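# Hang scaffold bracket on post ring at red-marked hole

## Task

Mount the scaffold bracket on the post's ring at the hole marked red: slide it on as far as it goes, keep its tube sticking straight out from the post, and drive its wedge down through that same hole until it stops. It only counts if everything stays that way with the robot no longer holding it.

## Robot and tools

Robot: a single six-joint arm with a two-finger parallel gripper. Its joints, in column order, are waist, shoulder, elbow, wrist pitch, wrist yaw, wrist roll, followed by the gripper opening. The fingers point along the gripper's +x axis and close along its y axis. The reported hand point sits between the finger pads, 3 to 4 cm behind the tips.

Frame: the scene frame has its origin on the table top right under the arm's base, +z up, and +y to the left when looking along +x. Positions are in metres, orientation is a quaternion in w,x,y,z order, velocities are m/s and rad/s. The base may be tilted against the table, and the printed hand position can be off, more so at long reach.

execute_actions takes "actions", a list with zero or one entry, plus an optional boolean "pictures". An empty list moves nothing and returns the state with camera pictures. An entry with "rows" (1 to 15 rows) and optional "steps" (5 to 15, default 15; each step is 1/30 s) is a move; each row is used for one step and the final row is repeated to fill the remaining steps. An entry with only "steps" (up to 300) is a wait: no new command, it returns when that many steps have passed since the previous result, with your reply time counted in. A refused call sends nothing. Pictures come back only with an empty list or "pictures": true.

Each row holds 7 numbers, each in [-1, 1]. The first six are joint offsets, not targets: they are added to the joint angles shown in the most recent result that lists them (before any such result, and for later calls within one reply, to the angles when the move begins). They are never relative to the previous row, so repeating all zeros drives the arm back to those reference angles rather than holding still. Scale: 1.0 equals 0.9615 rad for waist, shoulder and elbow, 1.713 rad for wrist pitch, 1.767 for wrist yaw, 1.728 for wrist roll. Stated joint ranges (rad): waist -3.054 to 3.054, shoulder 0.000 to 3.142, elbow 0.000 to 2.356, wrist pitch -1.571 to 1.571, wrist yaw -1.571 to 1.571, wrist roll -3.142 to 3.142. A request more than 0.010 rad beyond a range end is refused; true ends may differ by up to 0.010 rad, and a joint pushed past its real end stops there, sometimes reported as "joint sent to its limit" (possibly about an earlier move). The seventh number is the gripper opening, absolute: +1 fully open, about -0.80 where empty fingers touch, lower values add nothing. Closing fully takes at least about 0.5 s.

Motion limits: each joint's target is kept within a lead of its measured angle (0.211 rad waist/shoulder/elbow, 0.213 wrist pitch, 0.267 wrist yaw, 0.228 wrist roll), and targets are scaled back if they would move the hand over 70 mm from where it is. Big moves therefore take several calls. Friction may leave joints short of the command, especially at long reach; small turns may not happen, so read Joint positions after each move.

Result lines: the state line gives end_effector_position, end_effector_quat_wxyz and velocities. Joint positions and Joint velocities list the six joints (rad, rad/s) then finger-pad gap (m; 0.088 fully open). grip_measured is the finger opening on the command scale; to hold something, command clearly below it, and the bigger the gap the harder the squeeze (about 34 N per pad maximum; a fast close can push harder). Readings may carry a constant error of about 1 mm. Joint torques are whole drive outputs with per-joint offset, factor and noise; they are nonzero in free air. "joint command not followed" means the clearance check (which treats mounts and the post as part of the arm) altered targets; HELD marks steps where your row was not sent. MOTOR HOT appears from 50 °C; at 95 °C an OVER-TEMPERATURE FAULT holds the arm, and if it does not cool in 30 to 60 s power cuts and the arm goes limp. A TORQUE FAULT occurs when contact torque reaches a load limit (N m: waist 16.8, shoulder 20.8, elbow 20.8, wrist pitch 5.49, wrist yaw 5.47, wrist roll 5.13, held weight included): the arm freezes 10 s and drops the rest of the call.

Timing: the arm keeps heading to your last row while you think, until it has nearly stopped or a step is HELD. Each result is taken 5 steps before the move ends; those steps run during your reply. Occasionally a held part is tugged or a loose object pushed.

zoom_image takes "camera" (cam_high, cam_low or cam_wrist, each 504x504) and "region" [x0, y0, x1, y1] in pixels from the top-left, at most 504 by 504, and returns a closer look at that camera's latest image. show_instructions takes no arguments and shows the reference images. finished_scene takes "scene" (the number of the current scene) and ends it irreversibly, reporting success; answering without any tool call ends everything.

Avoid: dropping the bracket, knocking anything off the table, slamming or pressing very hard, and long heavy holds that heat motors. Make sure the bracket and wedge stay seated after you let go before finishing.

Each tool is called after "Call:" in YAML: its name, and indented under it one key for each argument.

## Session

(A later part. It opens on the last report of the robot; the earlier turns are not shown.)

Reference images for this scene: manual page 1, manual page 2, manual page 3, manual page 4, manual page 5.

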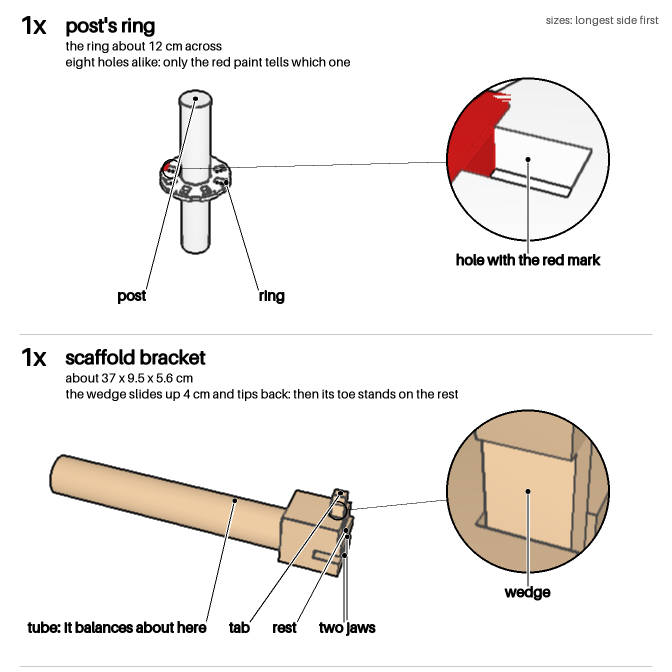

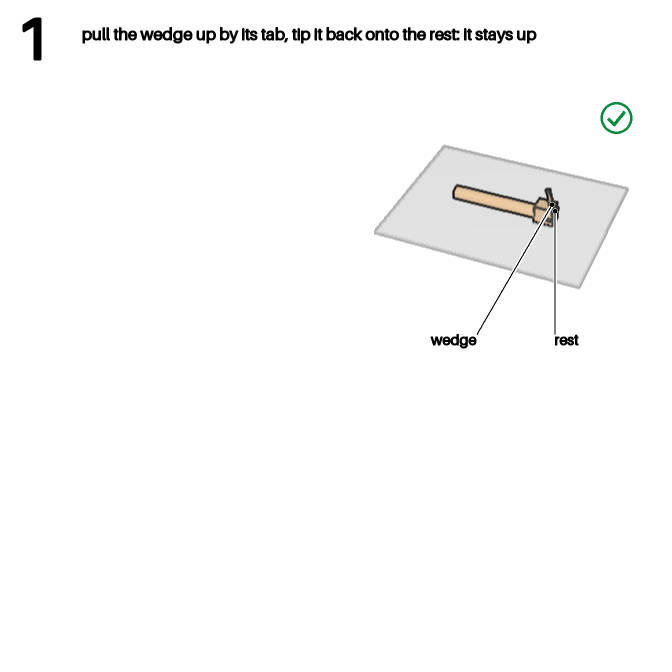

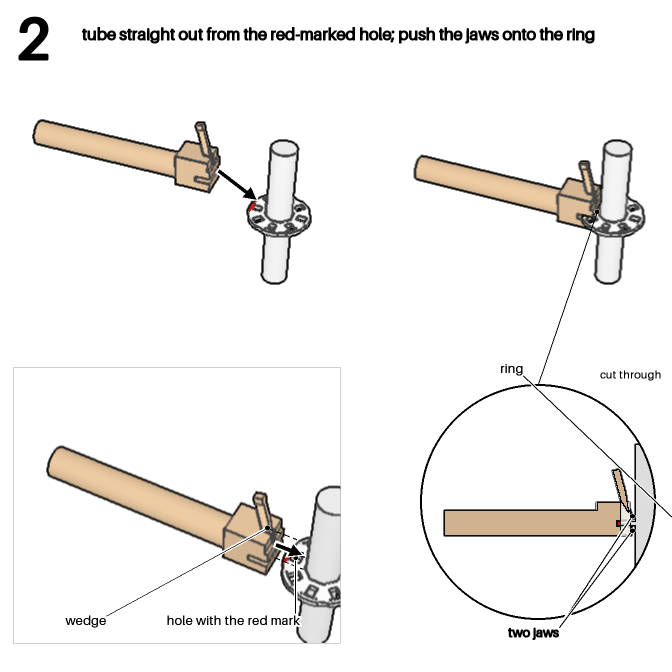

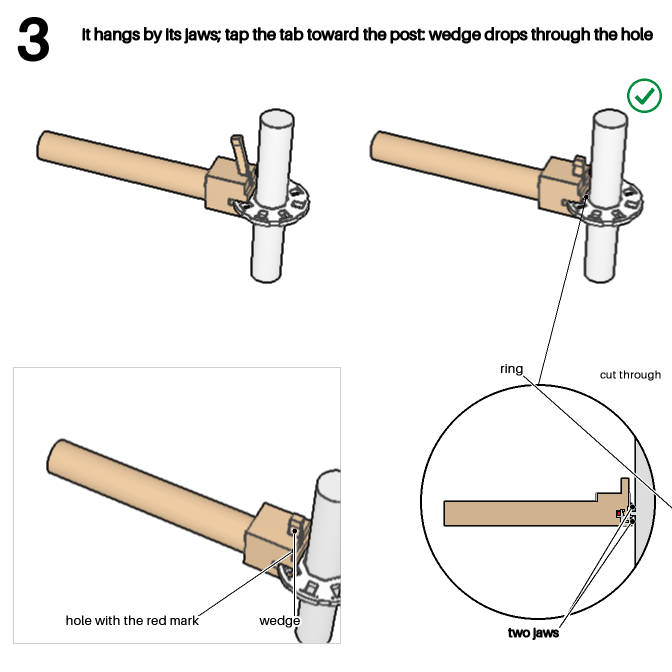

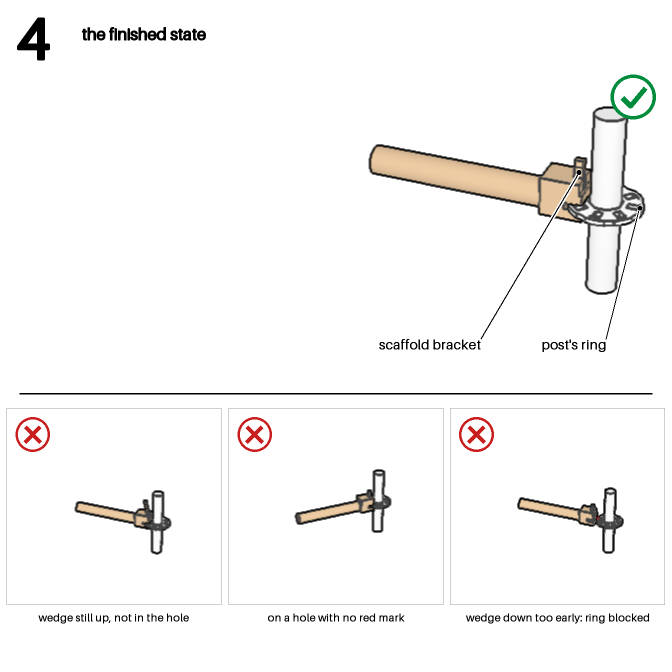

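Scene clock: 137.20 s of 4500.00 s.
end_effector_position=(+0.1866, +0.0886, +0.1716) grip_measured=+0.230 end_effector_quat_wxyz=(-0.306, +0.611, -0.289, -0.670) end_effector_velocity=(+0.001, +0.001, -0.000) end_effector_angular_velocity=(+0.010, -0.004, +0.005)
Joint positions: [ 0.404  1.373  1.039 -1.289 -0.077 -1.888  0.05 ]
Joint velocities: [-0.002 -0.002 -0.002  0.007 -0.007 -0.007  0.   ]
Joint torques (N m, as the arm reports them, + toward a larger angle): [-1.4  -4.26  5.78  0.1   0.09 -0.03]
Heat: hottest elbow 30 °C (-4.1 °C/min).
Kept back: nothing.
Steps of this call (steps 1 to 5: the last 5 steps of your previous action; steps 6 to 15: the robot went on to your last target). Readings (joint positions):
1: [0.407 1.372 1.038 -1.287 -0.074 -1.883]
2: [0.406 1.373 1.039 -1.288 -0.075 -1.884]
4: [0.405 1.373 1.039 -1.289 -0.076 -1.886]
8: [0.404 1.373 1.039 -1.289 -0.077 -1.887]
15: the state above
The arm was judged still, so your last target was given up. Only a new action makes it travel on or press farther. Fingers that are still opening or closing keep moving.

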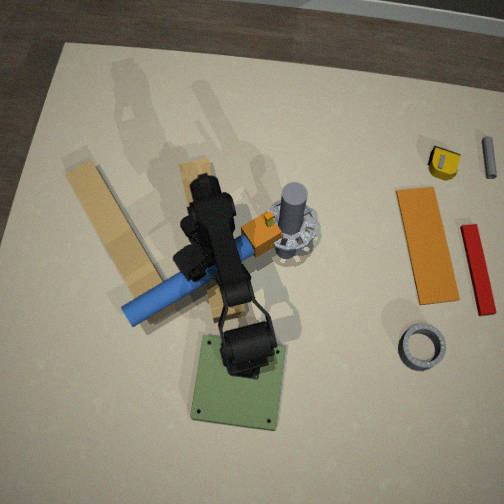

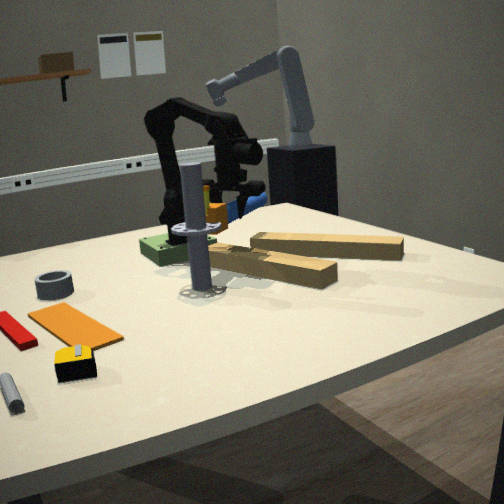

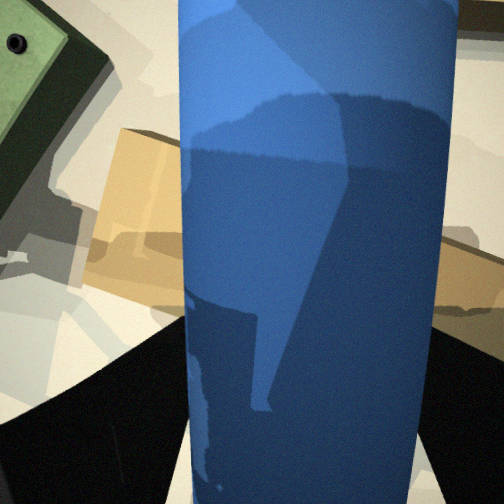

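Call:
execute_actions:
  actions:
    - {"rows": [[-0.008,0.002,0.007,-0.004,-0.008,-0.004,-0.6],[-0.016,0.004,0.014,-0.008,-0.016,-0.008,-0.6],[-0.024,0.006,0.021,-0.012,-0.024,-0.013,-0.6],[-0.032,0.008,0.028,-0.016,-0.032,-0.018,-0.6],[-0.04,0.01,0.036,-0.02,-0.04,-0.022,-0.6],[-0.045,0.011,0.042,-0.024,-0.045,-0.025,-0.6]], "steps": 15}

Call:
execute_actions:
  actions:
    - {"steps": 10}
  pictures: true

Call:
zoom_image:
  camera: "cam_low"
  region: [170, 170, 250, 250]

Call:
zoom_image:
  camera: "cam_high"
  region: [240, 190, 320, 270]

Scene clock: 139.87 s of 4500.00 s.
end_effector_position=(+0.1864, +0.0889, +0.1774) grip_measured=+0.230 end_effector_quat_wxyz=(-0.319, +0.592, -0.277, -0.686) end_effector_velocity=(-0.008, +0.003, +0.006) end_effector_angular_velocity=(+0.067, +0.058, +0.000)
Joint positions: [ 0.363  1.381  1.064 -1.321 -0.136 -1.926  0.05 ]
Joint velocities: [-0.032  0.002  0.017 -0.051 -0.081 -0.037 -0.   ]
Joint torques (N m, as the arm reports them, + toward a larger angle): [-0.03 -4.34  5.77 -0.13 -0.9  -0.05]
Heat: hottest elbow 31 °C (-3.0 °C/min).
Steps of this call (steps 1 to 70: nothing new was sent; steps 71 to 80: the first 10 steps of this action). Readings (joint positions):
71: [0.403 1.376 1.039 -1.290 -0.079 -1.889]
72: [0.401 1.376 1.039 -1.291 -0.081 -1.891]
74: [0.391 1.377 1.043 -1.298 -0.092 -1.904]
78: [0.367 1.380 1.061 -1.317 -0.129 -1.923]
80: the state above

Scene clock: 140.20 s of 4500.00 s.
end_effector_position=(+0.1856, +0.0898, +0.1776) grip_measured=+0.230 end_effector_quat_wxyz=(-0.320, +0.588, -0.276, -0.690) end_effector_velocity=(-0.006, +0.002, +0.001) end_effector_angular_velocity=(+0.014, +0.027, +0.008)
Joint positions: [ 0.361  1.383  1.066 -1.325 -0.146 -1.929  0.05 ]
Joint velocities: [ 0.002 -0.002 -0.002 -0.022 -0.022 -0.007 -0.   ]
Joint torques (N m, as the arm reports them, + toward a larger angle): [-0.11 -4.59  5.71 -0.08 -0.74 -0.06]
Heat: hottest elbow 31 °C (-3.0 °C/min).
Kept back: nothing.
Steps of this call (steps 1 to 5: the last 5 steps of your previous action; steps 6 to 10: the robot went on to your last target). Readings (joint positions):
1: [0.363 1.382 1.065 -1.322 -0.138 -1.927]
2: [0.362 1.382 1.065 -1.323 -0.140 -1.928]
4: [0.362 1.382 1.065 -1.324 -0.143 -1.929]
8: [0.361 1.383 1.066 -1.325 -0.145 -1.929]
10: the state above

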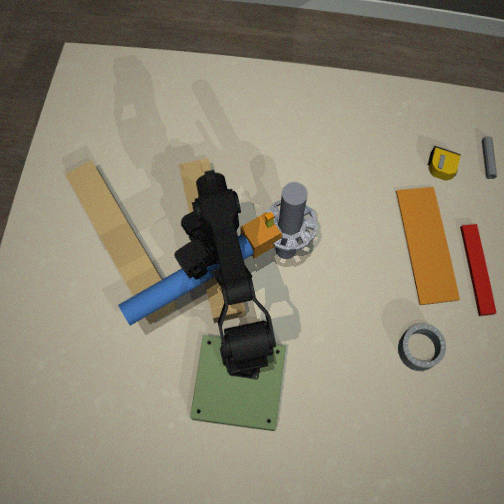

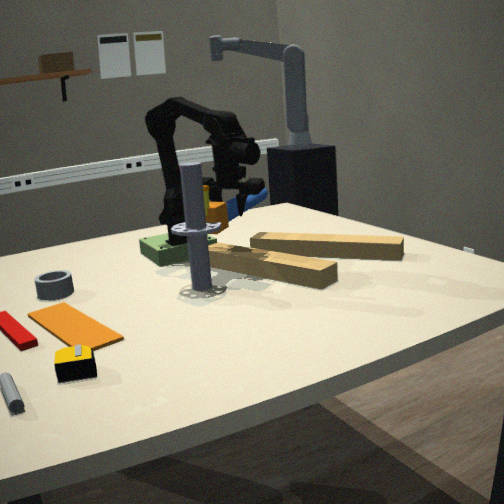

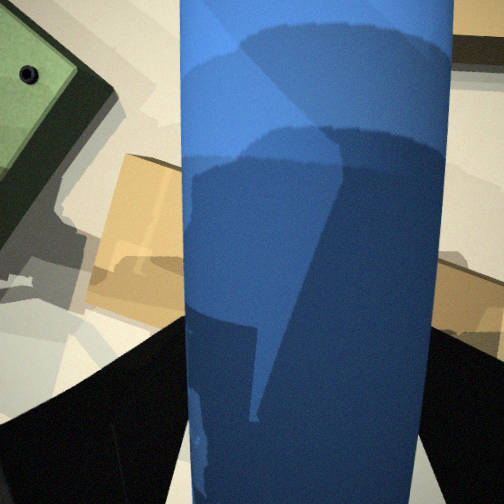

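Region (170, 170, 250, 250) of cam_low's 504x504 image, scaled by 6.300, with more detail than that image has.

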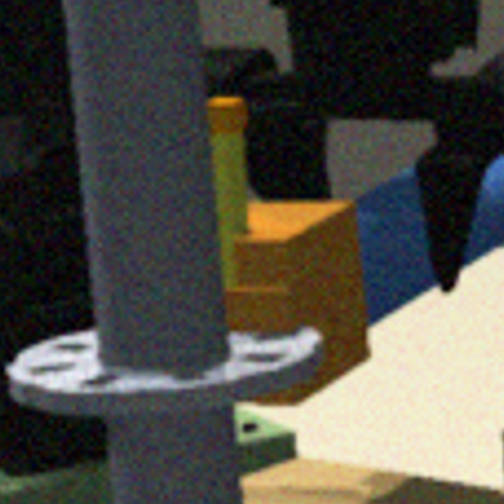

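Region (240, 190, 320, 270) of cam_high's 504x504 image, scaled by 6.300, with more detail than that image has.

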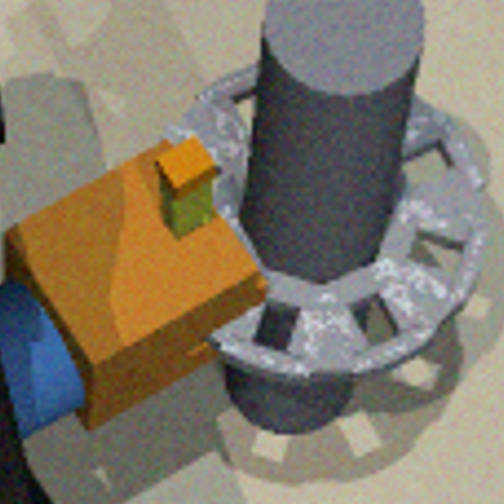

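Call:
execute_actions:
  actions:
    - {"rows": [[0.006,-0.001,-0.004,0.002,0.006,0.003,-0.6],[0.012,-0.002,-0.008,0.004,0.012,0.006,-0.6],[0.018,-0.003,-0.012,0.006,0.018,0.009,-0.6],[0.024,-0.004,-0.016,0.008,0.024,0.012,-0.6],[0.03,-0.005,-0.02,0.011,0.03,0.016,-0.6],[0.033,-0.005,-0.02,0.011,0.034,0.018,-0.6]], "steps": 12}

Call:
execute_actions:
  actions:
    - {"rows": [[0.001,0.004,0.003,0.0005,0,0.003,-0.6],[0.002,0.008,0.006,0.001,0,0.007,-0.6],[0.003,0.012,0.009,0.0015,0,0.01,-0.6],[0.004,0.016,0.013,0.002,0,0.014,-0.6],[0.005,0.02,0.016,0.0025,0,0.017,-0.6],[0.006,0.024,0.019,0.003,0,0.021,-0.6],[0.007,0.028,0.022,0.0035,0,0.024,-0.6],[0.008,0.032,0.026,0.004,0,0.028,-0.6],[0.009,0.036,0.029,0.0045,0,0.031,-0.6],[0.01,0.04,0.032,0.005,0,0.035,-0.6],[0.011,0.044,0.035,0.0055,0,0.038,-0.6],[0.012,0.048,0.039,0.006,0,0.042,-0.6],[0.013,0.053,0.043,0.006,0,0.046,-0.6]], "steps": 15}
  pictures: true

Call:
zoom_image:
  camera: "cam_low"
  region: [170, 170, 250, 250]

Call:
zoom_image:
  camera: "cam_high"
  region: [240, 190, 320, 270]

Scene clock: 143.87 s of 4500.00 s.
end_effector_position=(+0.1845, +0.0873, +0.1718) grip_measured=+0.230 end_effector_quat_wxyz=(-0.306, +0.598, -0.289, -0.682) end_effector_velocity=(-0.011, -0.008, -0.021) end_effector_angular_velocity=(-0.165, -0.016, +0.025)
Joint positions: [ 0.384  1.385  1.047 -1.312 -0.102 -1.908  0.05 ]
Joint velocities: [ 0.095 -0.007 -0.081  0.037  0.154  0.081 -0.   ]
Joint torques (N m, as the arm reports them, + toward a larger angle): [ 0.05 -5.31  4.84  0.4  -0.17  0.09]
Heat: hottest elbow 31 °C (-3.0 °C/min).
Steps of this call (steps 1 to 15: the robot went on to your last target; steps 16 to 103: nothing new was sent; steps 104 to 110: the first 7 steps of this action). Readings (joint positions):
104: [0.361 1.385 1.066 -1.326 -0.147 -1.929]
105: [0.363 1.385 1.064 -1.326 -0.145 -1.929]
107: [0.371 1.385 1.058 -1.321 -0.129 -1.921]
110: the state above

Scene clock: 144.37 s of 4500.00 s.
end_effector_position=(+0.1876, +0.0898, +0.1696) grip_measured=+0.230 end_effector_quat_wxyz=(-0.313, +0.594, -0.304, -0.676) end_effector_velocity=(+0.022, +0.016, -0.003) end_effector_angular_velocity=(-0.019, +0.027, -0.185)
Joint positions: [ 0.395  1.404  1.054 -1.302 -0.094 -1.863  0.05 ]
Joint velocities: [ 0.027  0.115  0.081  0.022 -0.007  0.212  0.   ]
Joint torques (N m, as the arm reports them, + toward a larger angle): [ 0.1  -3.56  5.61  0.32 -0.12  0.15]
Heat: hottest elbow 31 °C (-3.0 °C/min).
Steps of this call (steps 1 to 5: the last 5 steps of your previous action; steps 6 to 15: the first 10 steps of this action, its rows measured from where the robot was after step 5). Readings (joint positions):
5: [0.390 1.385 1.043 -1.308 -0.093 -1.902]
6: [0.390 1.385 1.042 -1.308 -0.093 -1.902]
7: [0.390 1.386 1.042 -1.308 -0.093 -1.901]
9: [0.392 1.388 1.042 -1.306 -0.093 -1.894]
13: [0.394 1.397 1.048 -1.304 -0.094 -1.877]
15: the state above

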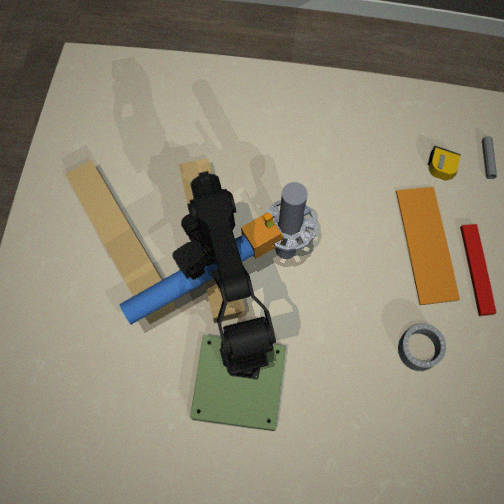

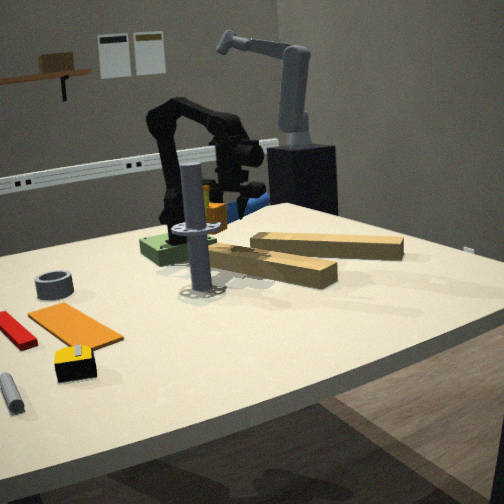

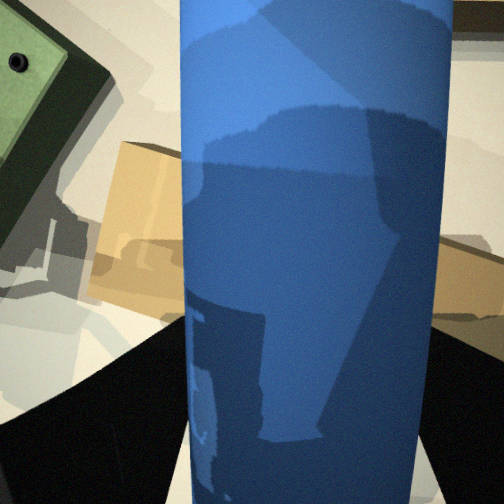

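Region (170, 170, 250, 250) of cam_low's 504x504 image, scaled by 6.300, with more detail than that image has.

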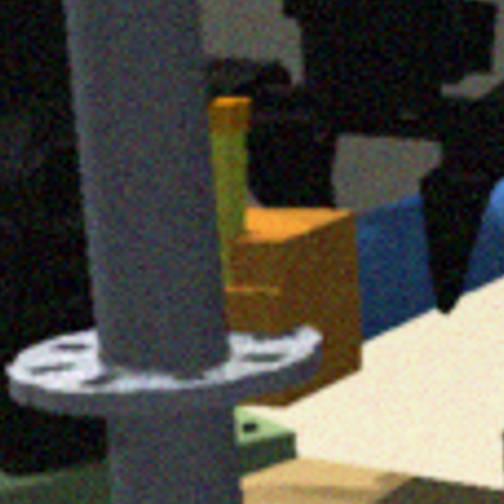

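Region (240, 190, 320, 270) of cam_high's 504x504 image, scaled by 6.300, with more detail than that image has.

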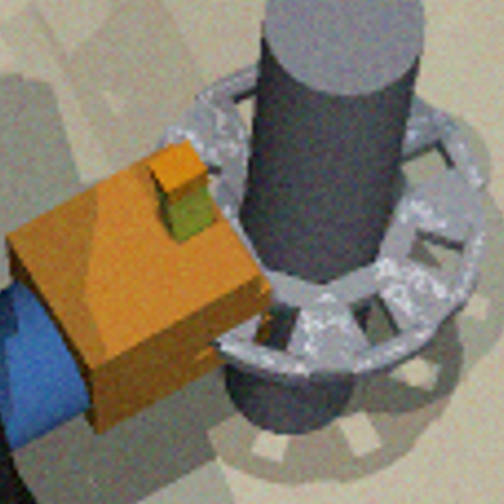

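Call:
execute_actions:
  actions:
    - {"steps": 15}
  pictures: true

Call:
zoom_image:
  camera: "cam_low"
  region: [170, 170, 250, 250]

Call:
zoom_image:
  camera: "cam_high"
  region: [240, 190, 320, 270]

Scene clock: 144.87 s of 4500.00 s.
end_effector_position=(+0.1914, +0.0925, +0.1694) grip_measured=+0.229 end_effector_quat_wxyz=(-0.321, +0.588, -0.315, -0.672) end_effector_velocity=(-0.001, +0.000, +0.001) end_effector_angular_velocity=(+0.007, +0.005, +0.004)
Joint positions: [ 0.4    1.425  1.07  -1.301 -0.095 -1.828  0.05 ]
Joint velocities: [-0.002 -0.002  0.002 -0.007 -0.007 -0.007 -0.   ]
Joint torques (N m, as the arm reports them, + toward a larger angle): [ 0.23 -3.61  5.74  0.48 -0.11  0.15]
Heat: hottest elbow 31 °C (-3.0 °C/min).
Kept back: nothing.
Steps of this call (steps 1 to 5: the last 5 steps of your previous action; steps 6 to 15: the robot went on to your last target). Readings (joint positions):
1: [0.396 1.408 1.056 -1.302 -0.094 -1.857]
2: [0.397 1.411 1.059 -1.302 -0.095 -1.850]
4: [0.398 1.419 1.065 -1.301 -0.095 -1.837]
8: [0.400 1.424 1.069 -1.301 -0.095 -1.830]
15: the state above

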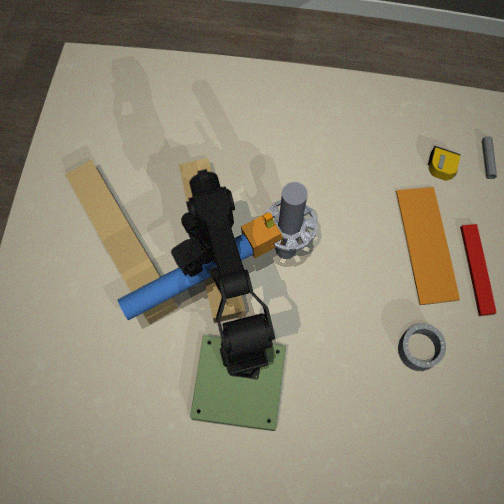

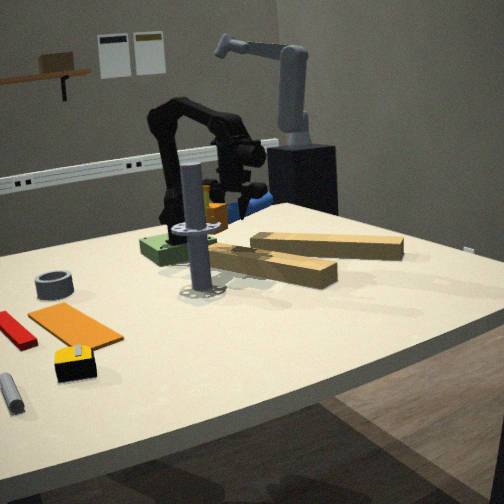

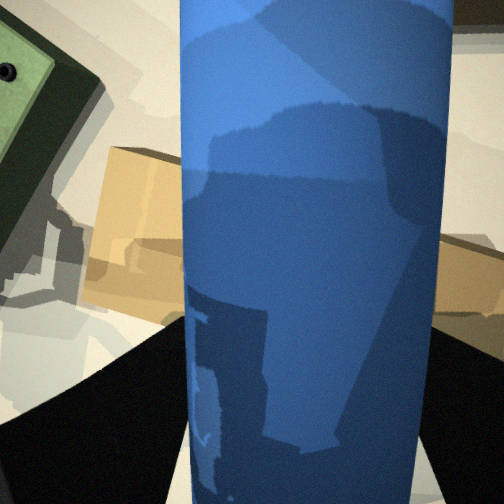

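Region (170, 170, 250, 250) of cam_low's 504x504 image, scaled by 6.300, with more detail than that image has.

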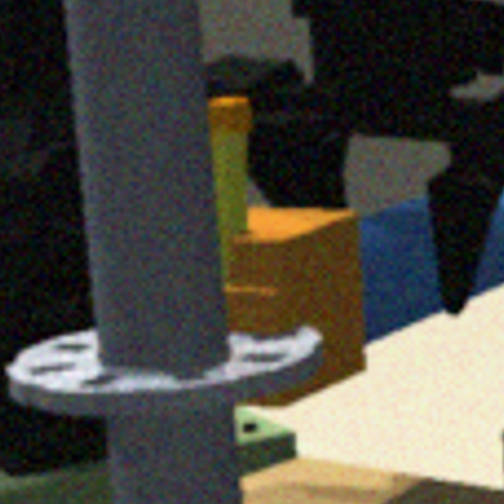

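Region (240, 190, 320, 270) of cam_high's 504x504 image, scaled by 6.300, with more detail than that image has.

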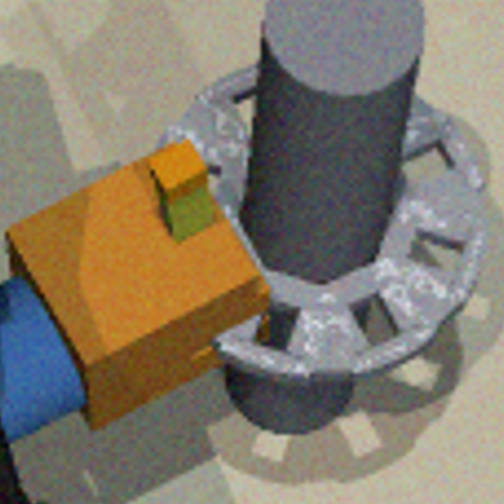

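Call:
execute_actions:
  actions:
    - {"rows": [[0,0,0,0,0,0,0.6],[0,0,0,0,0,0,0.6],[0,0,0,0,0,0,0.6],[0,0,0,0,0,0,0.6],[0,0,0,0,0,0,0.6],[0,0,0,0,0,0,0.6],[0,0.02,0.1,-0.04,0,0,0.6],[0,0.04,0.2,-0.08,0,0,0.6],[0,0.05,0.28,-0.11,0,0,0.6]], "steps": 15}

Call:
execute_actions:
  actions:
    - {"steps": 12}

Scene clock: 146.23 s of 4500.00 s.
end_effector_position=(+0.2000, +0.0960, +0.1987) grip_measured=+0.559 end_effector_quat_wxyz=(-0.320, +0.586, -0.317, -0.674) end_effector_velocity=(+0.222, +0.090, +0.334) end_effector_angular_velocity=(+0.364, -0.883, +0.004)
Joint positions: [ 0.4    1.462  1.217 -1.419 -0.095 -1.826  0.066]
Joint velocities: [-0.002  0.134  1.507 -0.418 -0.007 -0.007  0.178]
Joint torques (N m, as the arm reports them, + toward a larger angle): [-0.04 -5.36  4.8  -0.22 -0.21 -0.06]
Heat: hottest elbow 31 °C (-3.0 °C/min).
Steps of this call (steps 1 to 15: the robot went on to your last target; steps 16 to 31: nothing new was sent; steps 32 to 41: the first 10 steps of this action). Readings (joint positions):
32: [0.400 1.426 1.070 -1.301 -0.095 -1.826]
33: [0.400 1.426 1.070 -1.301 -0.095 -1.826]
35: [0.400 1.426 1.070 -1.301 -0.095 -1.826]
39: [0.400 1.441 1.116 -1.353 -0.095 -1.826]
41: the state above

Scene clock: 146.63 s of 4500.00 s.
end_effector_position=(+0.2080, +0.0992, +0.2256) grip_measured=+0.599 end_effector_quat_wxyz=(-0.330, +0.597, -0.306, -0.664) end_effector_velocity=(+0.004, +0.002, +0.002) end_effector_angular_velocity=(+0.014, -0.014, +0.005)
Joint positions: [ 0.4    1.466  1.33  -1.485 -0.095 -1.826  0.068]
Joint velocities: [-0.002  0.002  0.012  0.007 -0.007 -0.007  0.   ]
Joint torques (N m, as the arm reports them, + toward a larger angle): [-0.01 -4.46  5.14  0.13 -0.22 -0.06]
Heat: hottest elbow 31 °C (-3.0 °C/min).
Kept back: nothing.
Steps of this call (steps 1 to 5: the last 5 steps of your previous action; steps 6 to 12: the robot went on to your last target). Readings (joint positions):
1: [0.400 1.464 1.261 -1.431 -0.095 -1.826]
2: [0.400 1.464 1.293 -1.447 -0.095 -1.826]
4: [0.400 1.462 1.323 -1.470 -0.095 -1.826]
8: [0.400 1.466 1.328 -1.483 -0.095 -1.826]
12: the state above

Call:
execute_actions:
  actions:
    - {"rows": [[-0.089,-0.191,0.103,0.017,0.263,-0.075,-1]], "steps": 15}

Call:
execute_actions:
  actions:
    - {"steps": 15}
  pictures: true

Call:
zoom_image:
  camera: "cam_low"
  region: [150, 130, 270, 250]

Call:
zoom_image:
  camera: "cam_high"
  region: [200, 170, 320, 270]

Scene clock: 147.17 s of 4500.00 s.
end_effector_position=(+0.2326, +0.0182, +0.3024) grip_measured=-0.561 end_effector_quat_wxyz=(-0.291, +0.768, -0.335, -0.462) end_effector_velocity=(+0.020, -0.027, -0.003) end_effector_angular_velocity=(-0.232, +0.000, -0.006)
Joint positions: [ 0.317  1.275  1.433 -1.461  0.346 -1.95   0.011]
Joint velocities: [-0.007  0.066 -0.002  0.022  0.212 -0.066 -0.175]
Joint torques (N m, as the arm reports them, + toward a larger angle): [-0.21 -3.39  4.17  1.22  0.28 -0.06]
Heat: hottest elbow 31 °C (-2.0 °C/min).
Steps of this call (steps 1 to 6: the robot went on to your last target; steps 7 to 16: the first 10 steps of this action). Readings (joint positions):
7: [0.397 1.448 1.339 -1.484 -0.056 -1.850]
8: [0.380 1.426 1.348 -1.476 0.019 -1.879]
10: [0.342 1.359 1.385 -1.465 0.170 -1.917]
14: [0.317 1.277 1.432 -1.462 0.325 -1.945]
16: the state above

Scene clock: 147.67 s of 4500.00 s.
end_effector_position=(+0.2345, +0.0158, +0.3023) grip_measured=-0.785 end_effector_quat_wxyz=(-0.283, +0.771, -0.341, -0.457) end_effector_velocity=(-0.002, -0.003, -0.000) end_effector_angular_velocity=(-0.011, +0.007, -0.003)
Joint positions: [ 0.317  1.281  1.433 -1.458  0.367 -1.953  0.001]
Joint velocities: [-0.007 -0.002 -0.002 -0.007  0.007 -0.007 -0.   ]
Joint torques (N m, as the arm reports them, + toward a larger angle): [-0.27 -3.76  4.28  1.09  0.27 -0.07]
Heat: hottest elbow 31 °C (-2.0 °C/min).
Kept back: nothing.
Steps of this call (steps 1 to 5: the last 5 steps of your previous action; steps 6 to 15: the robot went on to your last target). Readings (joint positions):
1: [0.317 1.278 1.433 -1.460 0.352 -1.951]
2: [0.317 1.281 1.433 -1.459 0.357 -1.952]
4: [0.317 1.281 1.433 -1.458 0.362 -1.953]
8: [0.317 1.281 1.433 -1.458 0.365 -1.953]
15: the state above

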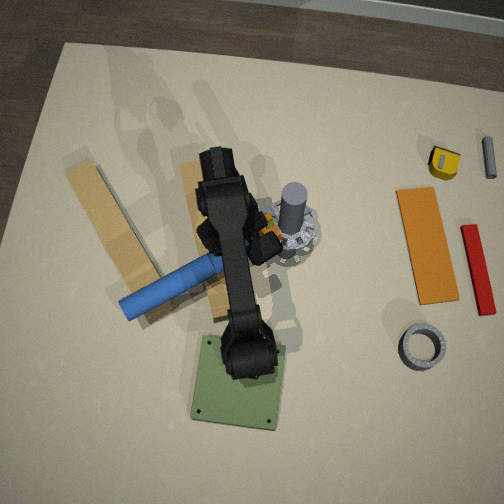

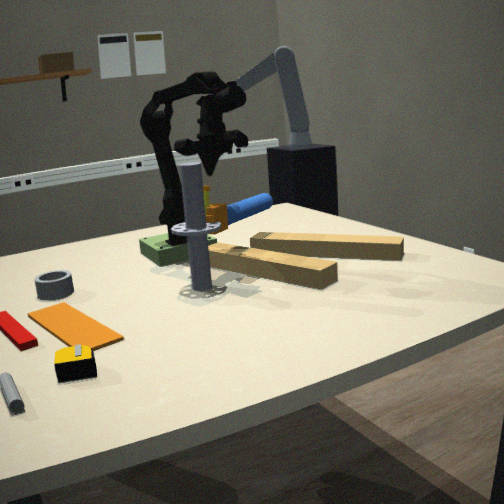

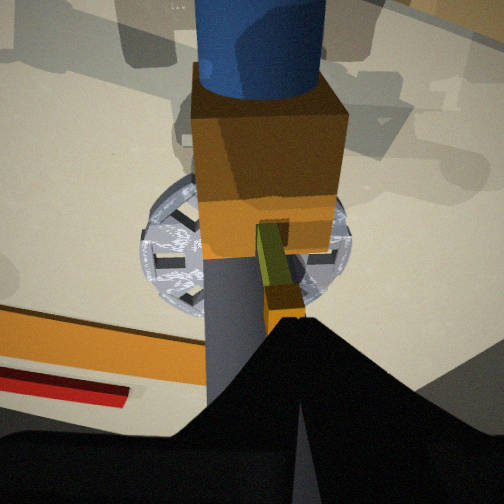

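Region (150, 130, 270, 250) of cam_low's 504x504 image, scaled by 4.200, with more detail than that image has.

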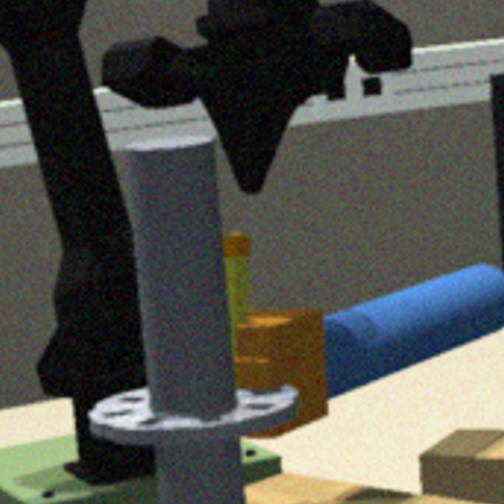

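Region (200, 170, 320, 270) of cam_high's 504x504 image, scaled by 4.200, with more detail than that image has.

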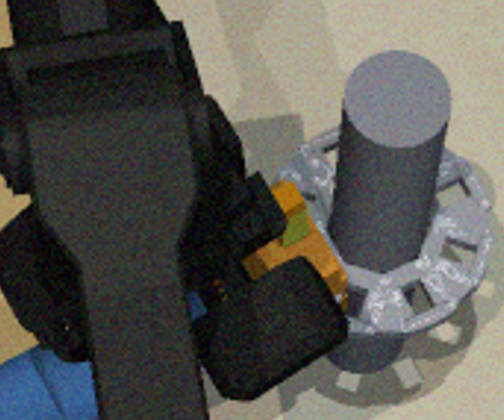

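Call:
zoom_image:
  camera: "cam_wrist"
  region: [120, 150, 372, 340]

Region (120, 150, 372, 340) of cam_wrist's 504x504 image, scaled by 2.000, with more detail than that image has; it fills the top 380 rows of this view, and the rest is white.

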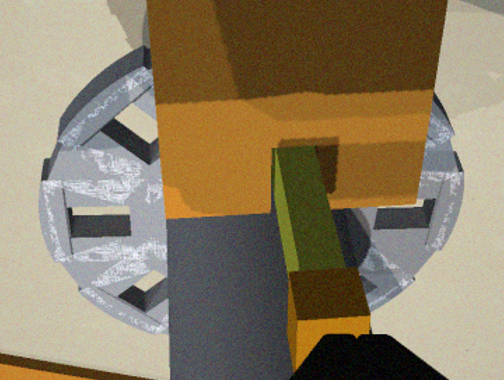

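Call:
execute_actions:
  actions:
    - {"rows": [[0.007,-0.028,-0.075,0.026,0,0,-1]], "steps": 12}

Call:
execute_actions:
  actions:
    - {"steps": 8}
  pictures: true

Scene clock: 150.70 s of 4500.00 s.
end_effector_position=(+0.2332, +0.0162, +0.2907) grip_measured=-0.785 end_effector_quat_wxyz=(-0.281, +0.771, -0.340, -0.459) end_effector_velocity=(-0.003, +0.001, -0.014) end_effector_angular_velocity=(-0.004, +0.030, +0.011)
Joint positions: [ 0.32   1.263  1.372 -1.42   0.367 -1.954  0.001]
Joint velocities: [ 0.002 -0.007 -0.056  0.022 -0.007 -0.007 -0.   ]
Joint torques (N m, as the arm reports them, + toward a larger angle): [ 0.21 -4.91  4.    1.13  0.13 -0.01]
Heat: hottest elbow 31 °C (-2.0 °C/min).
Steps of this call (steps 1 to 15: the robot went on to your last target; steps 16 to 84: nothing new was sent; steps 85 to 91: the first 7 steps of this action). Readings (joint positions):
85: [0.317 1.277 1.423 -1.447 0.367 -1.953]
86: [0.318 1.270 1.408 -1.434 0.367 -1.953]
88: [0.319 1.264 1.385 -1.430 0.367 -1.954]
91: the state above

Scene clock: 150.97 s of 4500.00 s.
end_effector_position=(+0.2330, +0.0163, +0.2910) grip_measured=-0.785 end_effector_quat_wxyz=(-0.282, +0.772, -0.339, -0.458) end_effector_velocity=(+0.001, +0.001, -0.000) end_effector_angular_velocity=(+0.006, -0.003, +0.006)
Joint positions: [ 0.321  1.259  1.37  -1.417  0.367 -1.954  0.001]
Joint velocities: [-0.002 -0.002 -0.002  0.007 -0.007 -0.007 -0.   ]
Joint torques (N m, as the arm reports them, + toward a larger angle): [ 0.18 -4.47  3.88  1.15  0.13  0.  ]
Heat: hottest elbow 31 °C (-2.0 °C/min).
Kept back: nothing.
Steps of this call (steps 1 to 5: the last 5 steps of your previous action; steps 6 to 8: the robot went on to your last target). Readings (joint positions):
1: [0.321 1.262 1.371 -1.419 0.367 -1.954]
2: [0.321 1.262 1.370 -1.419 0.367 -1.954]
4: [0.321 1.260 1.370 -1.418 0.367 -1.954]
8: the state above

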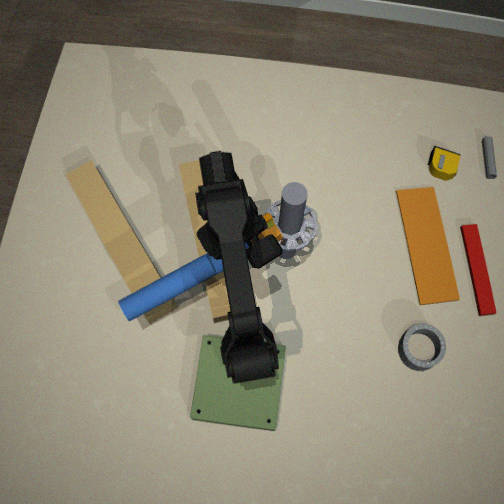

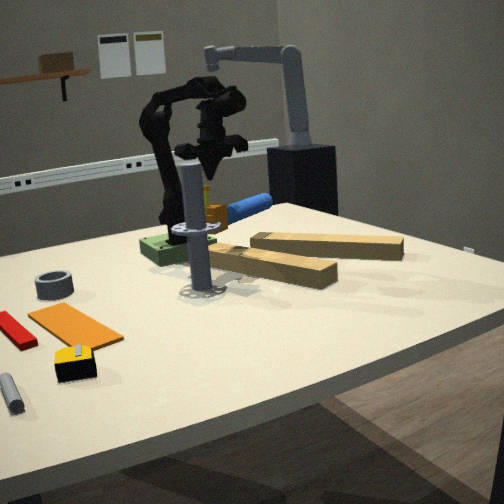

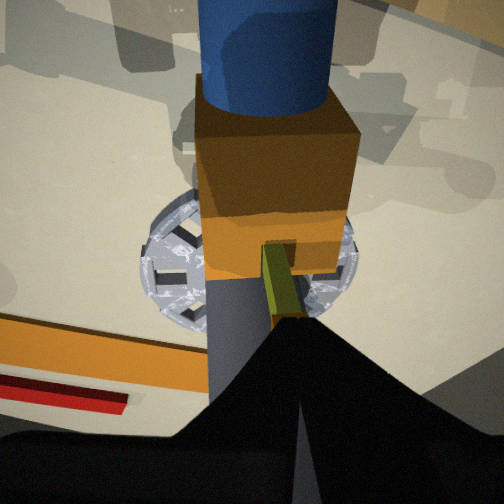

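Call:
execute_actions:
  actions:
    - {"rows": [[0.026,-0.022,-0.017,0,0,0,-1],[0.026,-0.022,-0.017,0,0,0,-1],[0.026,-0.022,-0.017,0,0,0,-1],[0.026,-0.022,-0.017,0,0,0,-1],[0.026,-0.036,-0.06,0.014,0,0,-1],[0.026,-0.05,-0.1,0.029,0,0,-1],[0.026,-0.064,-0.141,0.043,0,0,-1]], "steps": 15}

Call:
execute_actions:
  actions:
    - {"steps": 8}
  pictures: true

Call:
zoom_image:
  camera: "cam_low"
  region: [150, 130, 270, 250]

Call:
zoom_image:
  camera: "cam_high"
  region: [200, 170, 320, 270]

Scene clock: 152.00 s of 4500.00 s.
end_effector_position=(+0.2244, +0.0187, +0.2723) grip_measured=-0.785 end_effector_quat_wxyz=(-0.276, +0.775, -0.332, -0.462) end_effector_velocity=(-0.007, -0.002, -0.087) end_effector_angular_velocity=(-0.035, +0.132, -0.007)
Joint positions: [ 0.343  1.208  1.261 -1.363  0.367 -1.953  0.001]
Joint velocities: [-0.002 -0.017 -0.339  0.183 -0.007  0.007 -0.   ]
Joint torques (N m, as the arm reports them, + toward a larger angle): [ 0.26 -4.58  4.72  1.36  0.15 -0.01]
Heat: hottest elbow 31 °C (-2.0 °C/min).
Steps of this call (steps 1 to 15: the robot went on to your last target; steps 16 to 21: nothing new was sent; steps 22 to 31: the first 10 steps of this action). Readings (joint positions):
22: [0.323 1.257 1.368 -1.416 0.367 -1.954]
23: [0.329 1.254 1.365 -1.416 0.367 -1.954]
25: [0.339 1.248 1.363 -1.416 0.367 -1.954]
29: [0.342 1.215 1.293 -1.374 0.367 -1.953]
31: the state above

Scene clock: 152.27 s of 4500.00 s.
end_effector_position=(+0.2247, +0.0189, +0.2693) grip_measured=-0.785 end_effector_quat_wxyz=(-0.277, +0.776, -0.330, -0.461) end_effector_velocity=(-0.003, -0.001, -0.002) end_effector_angular_velocity=(+0.002, +0.011, +0.006)
Joint positions: [ 0.343  1.203  1.244 -1.347  0.367 -1.954  0.001]
Joint velocities: [-0.002 -0.007 -0.007 -0.007 -0.007 -0.007 -0.   ]
Joint torques (N m, as the arm reports them, + toward a larger angle): [ 0.28 -4.06  3.9   1.18  0.15  0.  ]
Heat: hottest elbow 31 °C (-2.0 °C/min).
Kept back: nothing.
Steps of this call (steps 1 to 5: the last 5 steps of your previous action; steps 6 to 8: the robot went on to your last target). Readings (joint positions):
1: [0.343 1.208 1.252 -1.357 0.367 -1.953]
2: [0.343 1.208 1.248 -1.353 0.367 -1.954]
4: [0.343 1.207 1.244 -1.350 0.367 -1.954]
8: the state above

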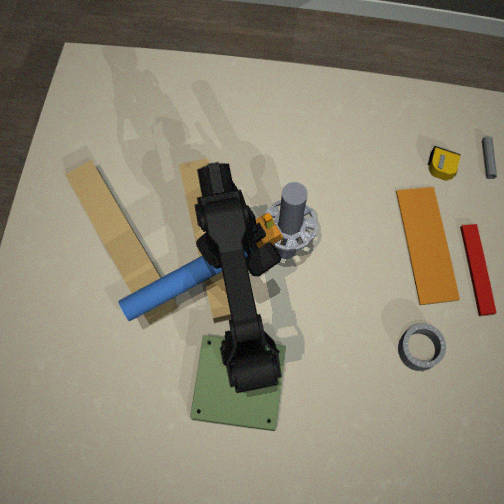

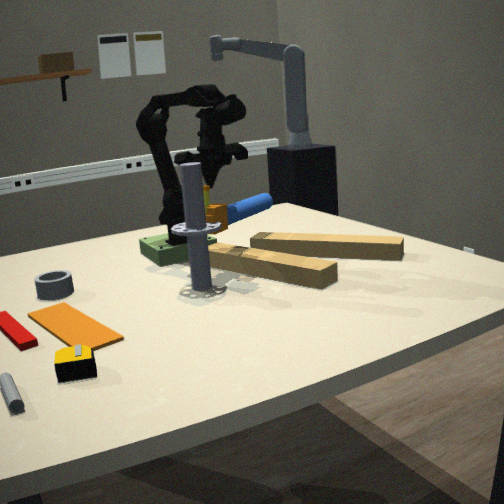

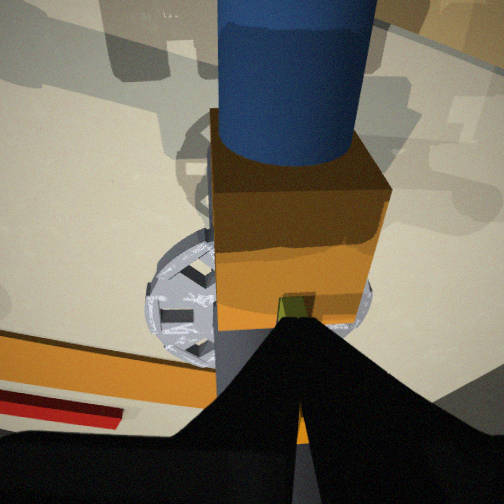

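Region (150, 130, 270, 250) of cam_low's 504x504 image, scaled by 4.200, with more detail than that image has.

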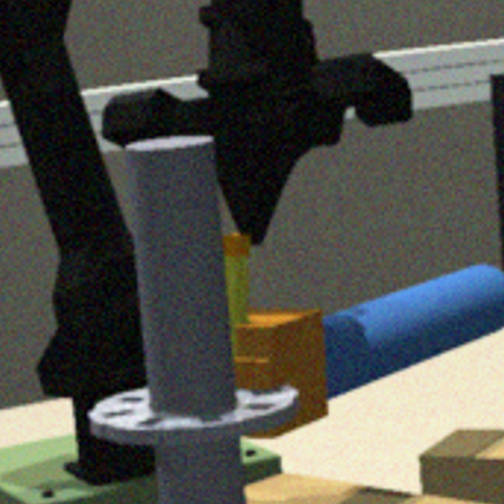

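Region (200, 170, 320, 270) of cam_high's 504x504 image, scaled by 4.200, with more detail than that image has.

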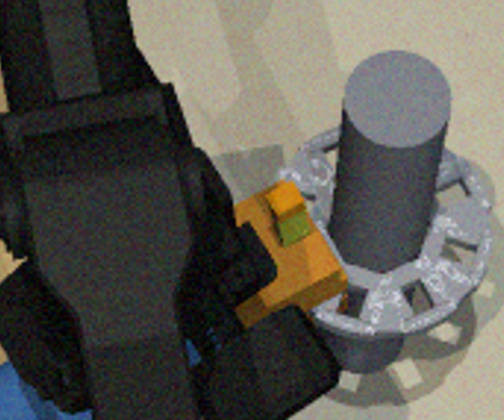

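Call:
execute_actions:
  actions:
    - {"rows": [[0,-0.01,-0.03,0.012,0,0,-1],[0,-0.021,-0.064,0.024,0,0,-1]], "steps": 12}

Call:
execute_actions:
  actions:
    - {"rows": [[-0.01,0.006,0.005,0.001,0,-0.005,-1],[-0.02,0.012,0.01,0.002,0,-0.01,-1],[-0.03,0.018,0.015,0.003,0,-0.015,-1],[-0.04,0.024,0.02,0.004,0,-0.02,-1],[-0.05,0.03,0.025,0.005,0,-0.025,-1],[-0.06,0.036,0.03,0.006,0,-0.03,-1],[-0.07,0.042,0.035,0.007,0,-0.035,-1],[-0.08,0.05,0.04,0.008,0,-0.04,-1]], "steps": 15}
  pictures: true

Call:
zoom_image:
  camera: "cam_low"
  region: [150, 130, 270, 250]

Scene clock: 152.93 s of 4500.00 s.
end_effector_position=(+0.2236, +0.0185, +0.2589) grip_measured=-0.785 end_effector_quat_wxyz=(-0.277, +0.775, -0.331, -0.461) end_effector_velocity=(-0.002, -0.000, -0.018) end_effector_angular_velocity=(-0.004, +0.030, +0.006)
Joint positions: [ 0.343  1.19   1.194 -1.313  0.367 -1.954  0.001]
Joint velocities: [-0.002 -0.002 -0.066  0.037 -0.007 -0.007 -0.   ]
Joint torques (N m, as the arm reports them, + toward a larger angle): [-0.02 -4.31  4.27  1.14  0.15 -0.01]
Heat: hottest elbow 31 °C (-2.0 °C/min).
Steps of this call (steps 1 to 13: the robot went on to your last target; steps 14 to 20: the first 7 steps of this action). Readings (joint positions):
14: [0.343 1.202 1.240 -1.342 0.367 -1.953]
15: [0.343 1.198 1.231 -1.331 0.367 -1.953]
17: [0.343 1.191 1.209 -1.322 0.367 -1.954]
20: the state above

Scene clock: 153.43 s of 4500.00 s.
end_effector_position=(+0.2337, +0.0061, +0.2596) grip_measured=-0.785 end_effector_quat_wxyz=(-0.270, +0.772, -0.342, -0.462) end_effector_velocity=(+0.025, -0.025, -0.001) end_effector_angular_velocity=(-0.038, +0.054, -0.025)
Joint positions: [ 0.277  1.224  1.217 -1.299  0.367 -2.011  0.001]
Joint velocities: [-0.139  0.105  0.066  0.022 -0.007 -0.125  0.   ]
Joint torques (N m, as the arm reports them, + toward a larger angle): [-0.09 -3.39  5.52  1.09  0.14 -0.08]
Heat: hottest elbow 31 °C (-2.0 °C/min).
Steps of this call (steps 1 to 5: the last 5 steps of your previous action; steps 6 to 15: the first 10 steps of this action, its rows measured from where the robot was after step 5). Readings (joint positions):
5: [0.343 1.188 1.192 -1.310 0.367 -1.954]
6: [0.342 1.187 1.192 -1.309 0.367 -1.954]
7: [0.340 1.188 1.192 -1.309 0.367 -1.958]
9: [0.327 1.193 1.194 -1.309 0.367 -1.970]
13: [0.292 1.215 1.210 -1.302 0.367 -2.001]
15: the state above

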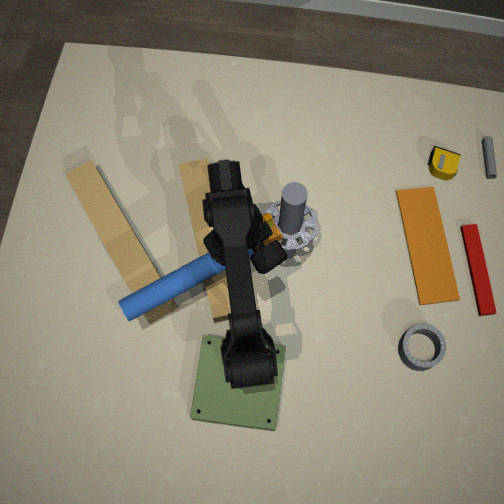

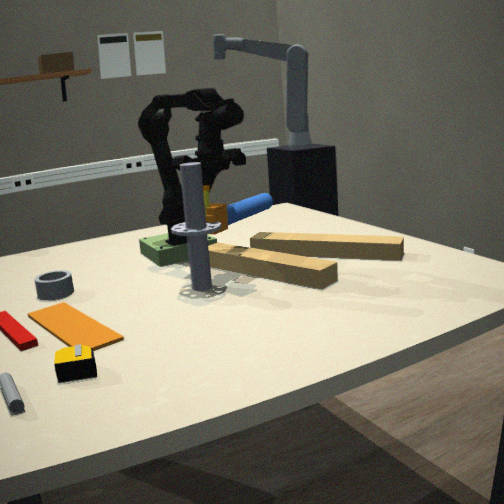

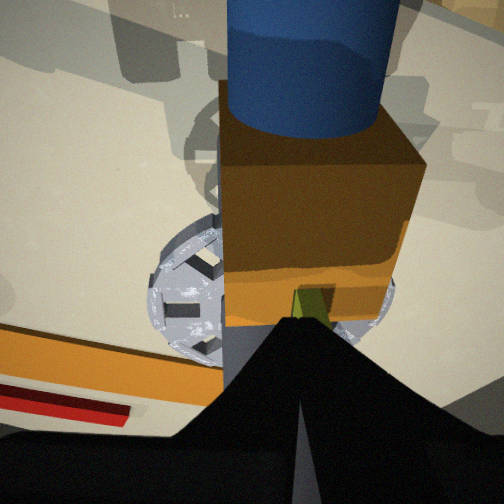

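Region (150, 130, 270, 250) of cam_low's 504x504 image, scaled by 4.200, with more detail than that image has.

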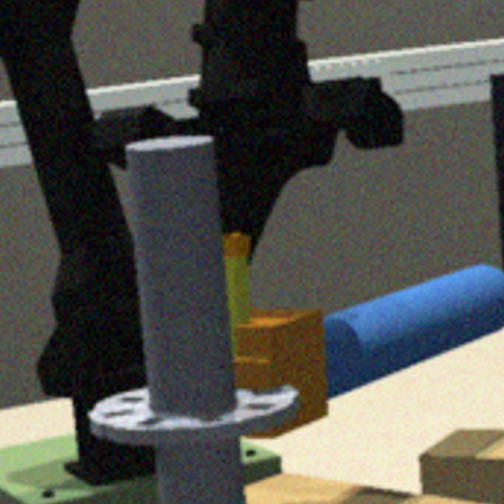

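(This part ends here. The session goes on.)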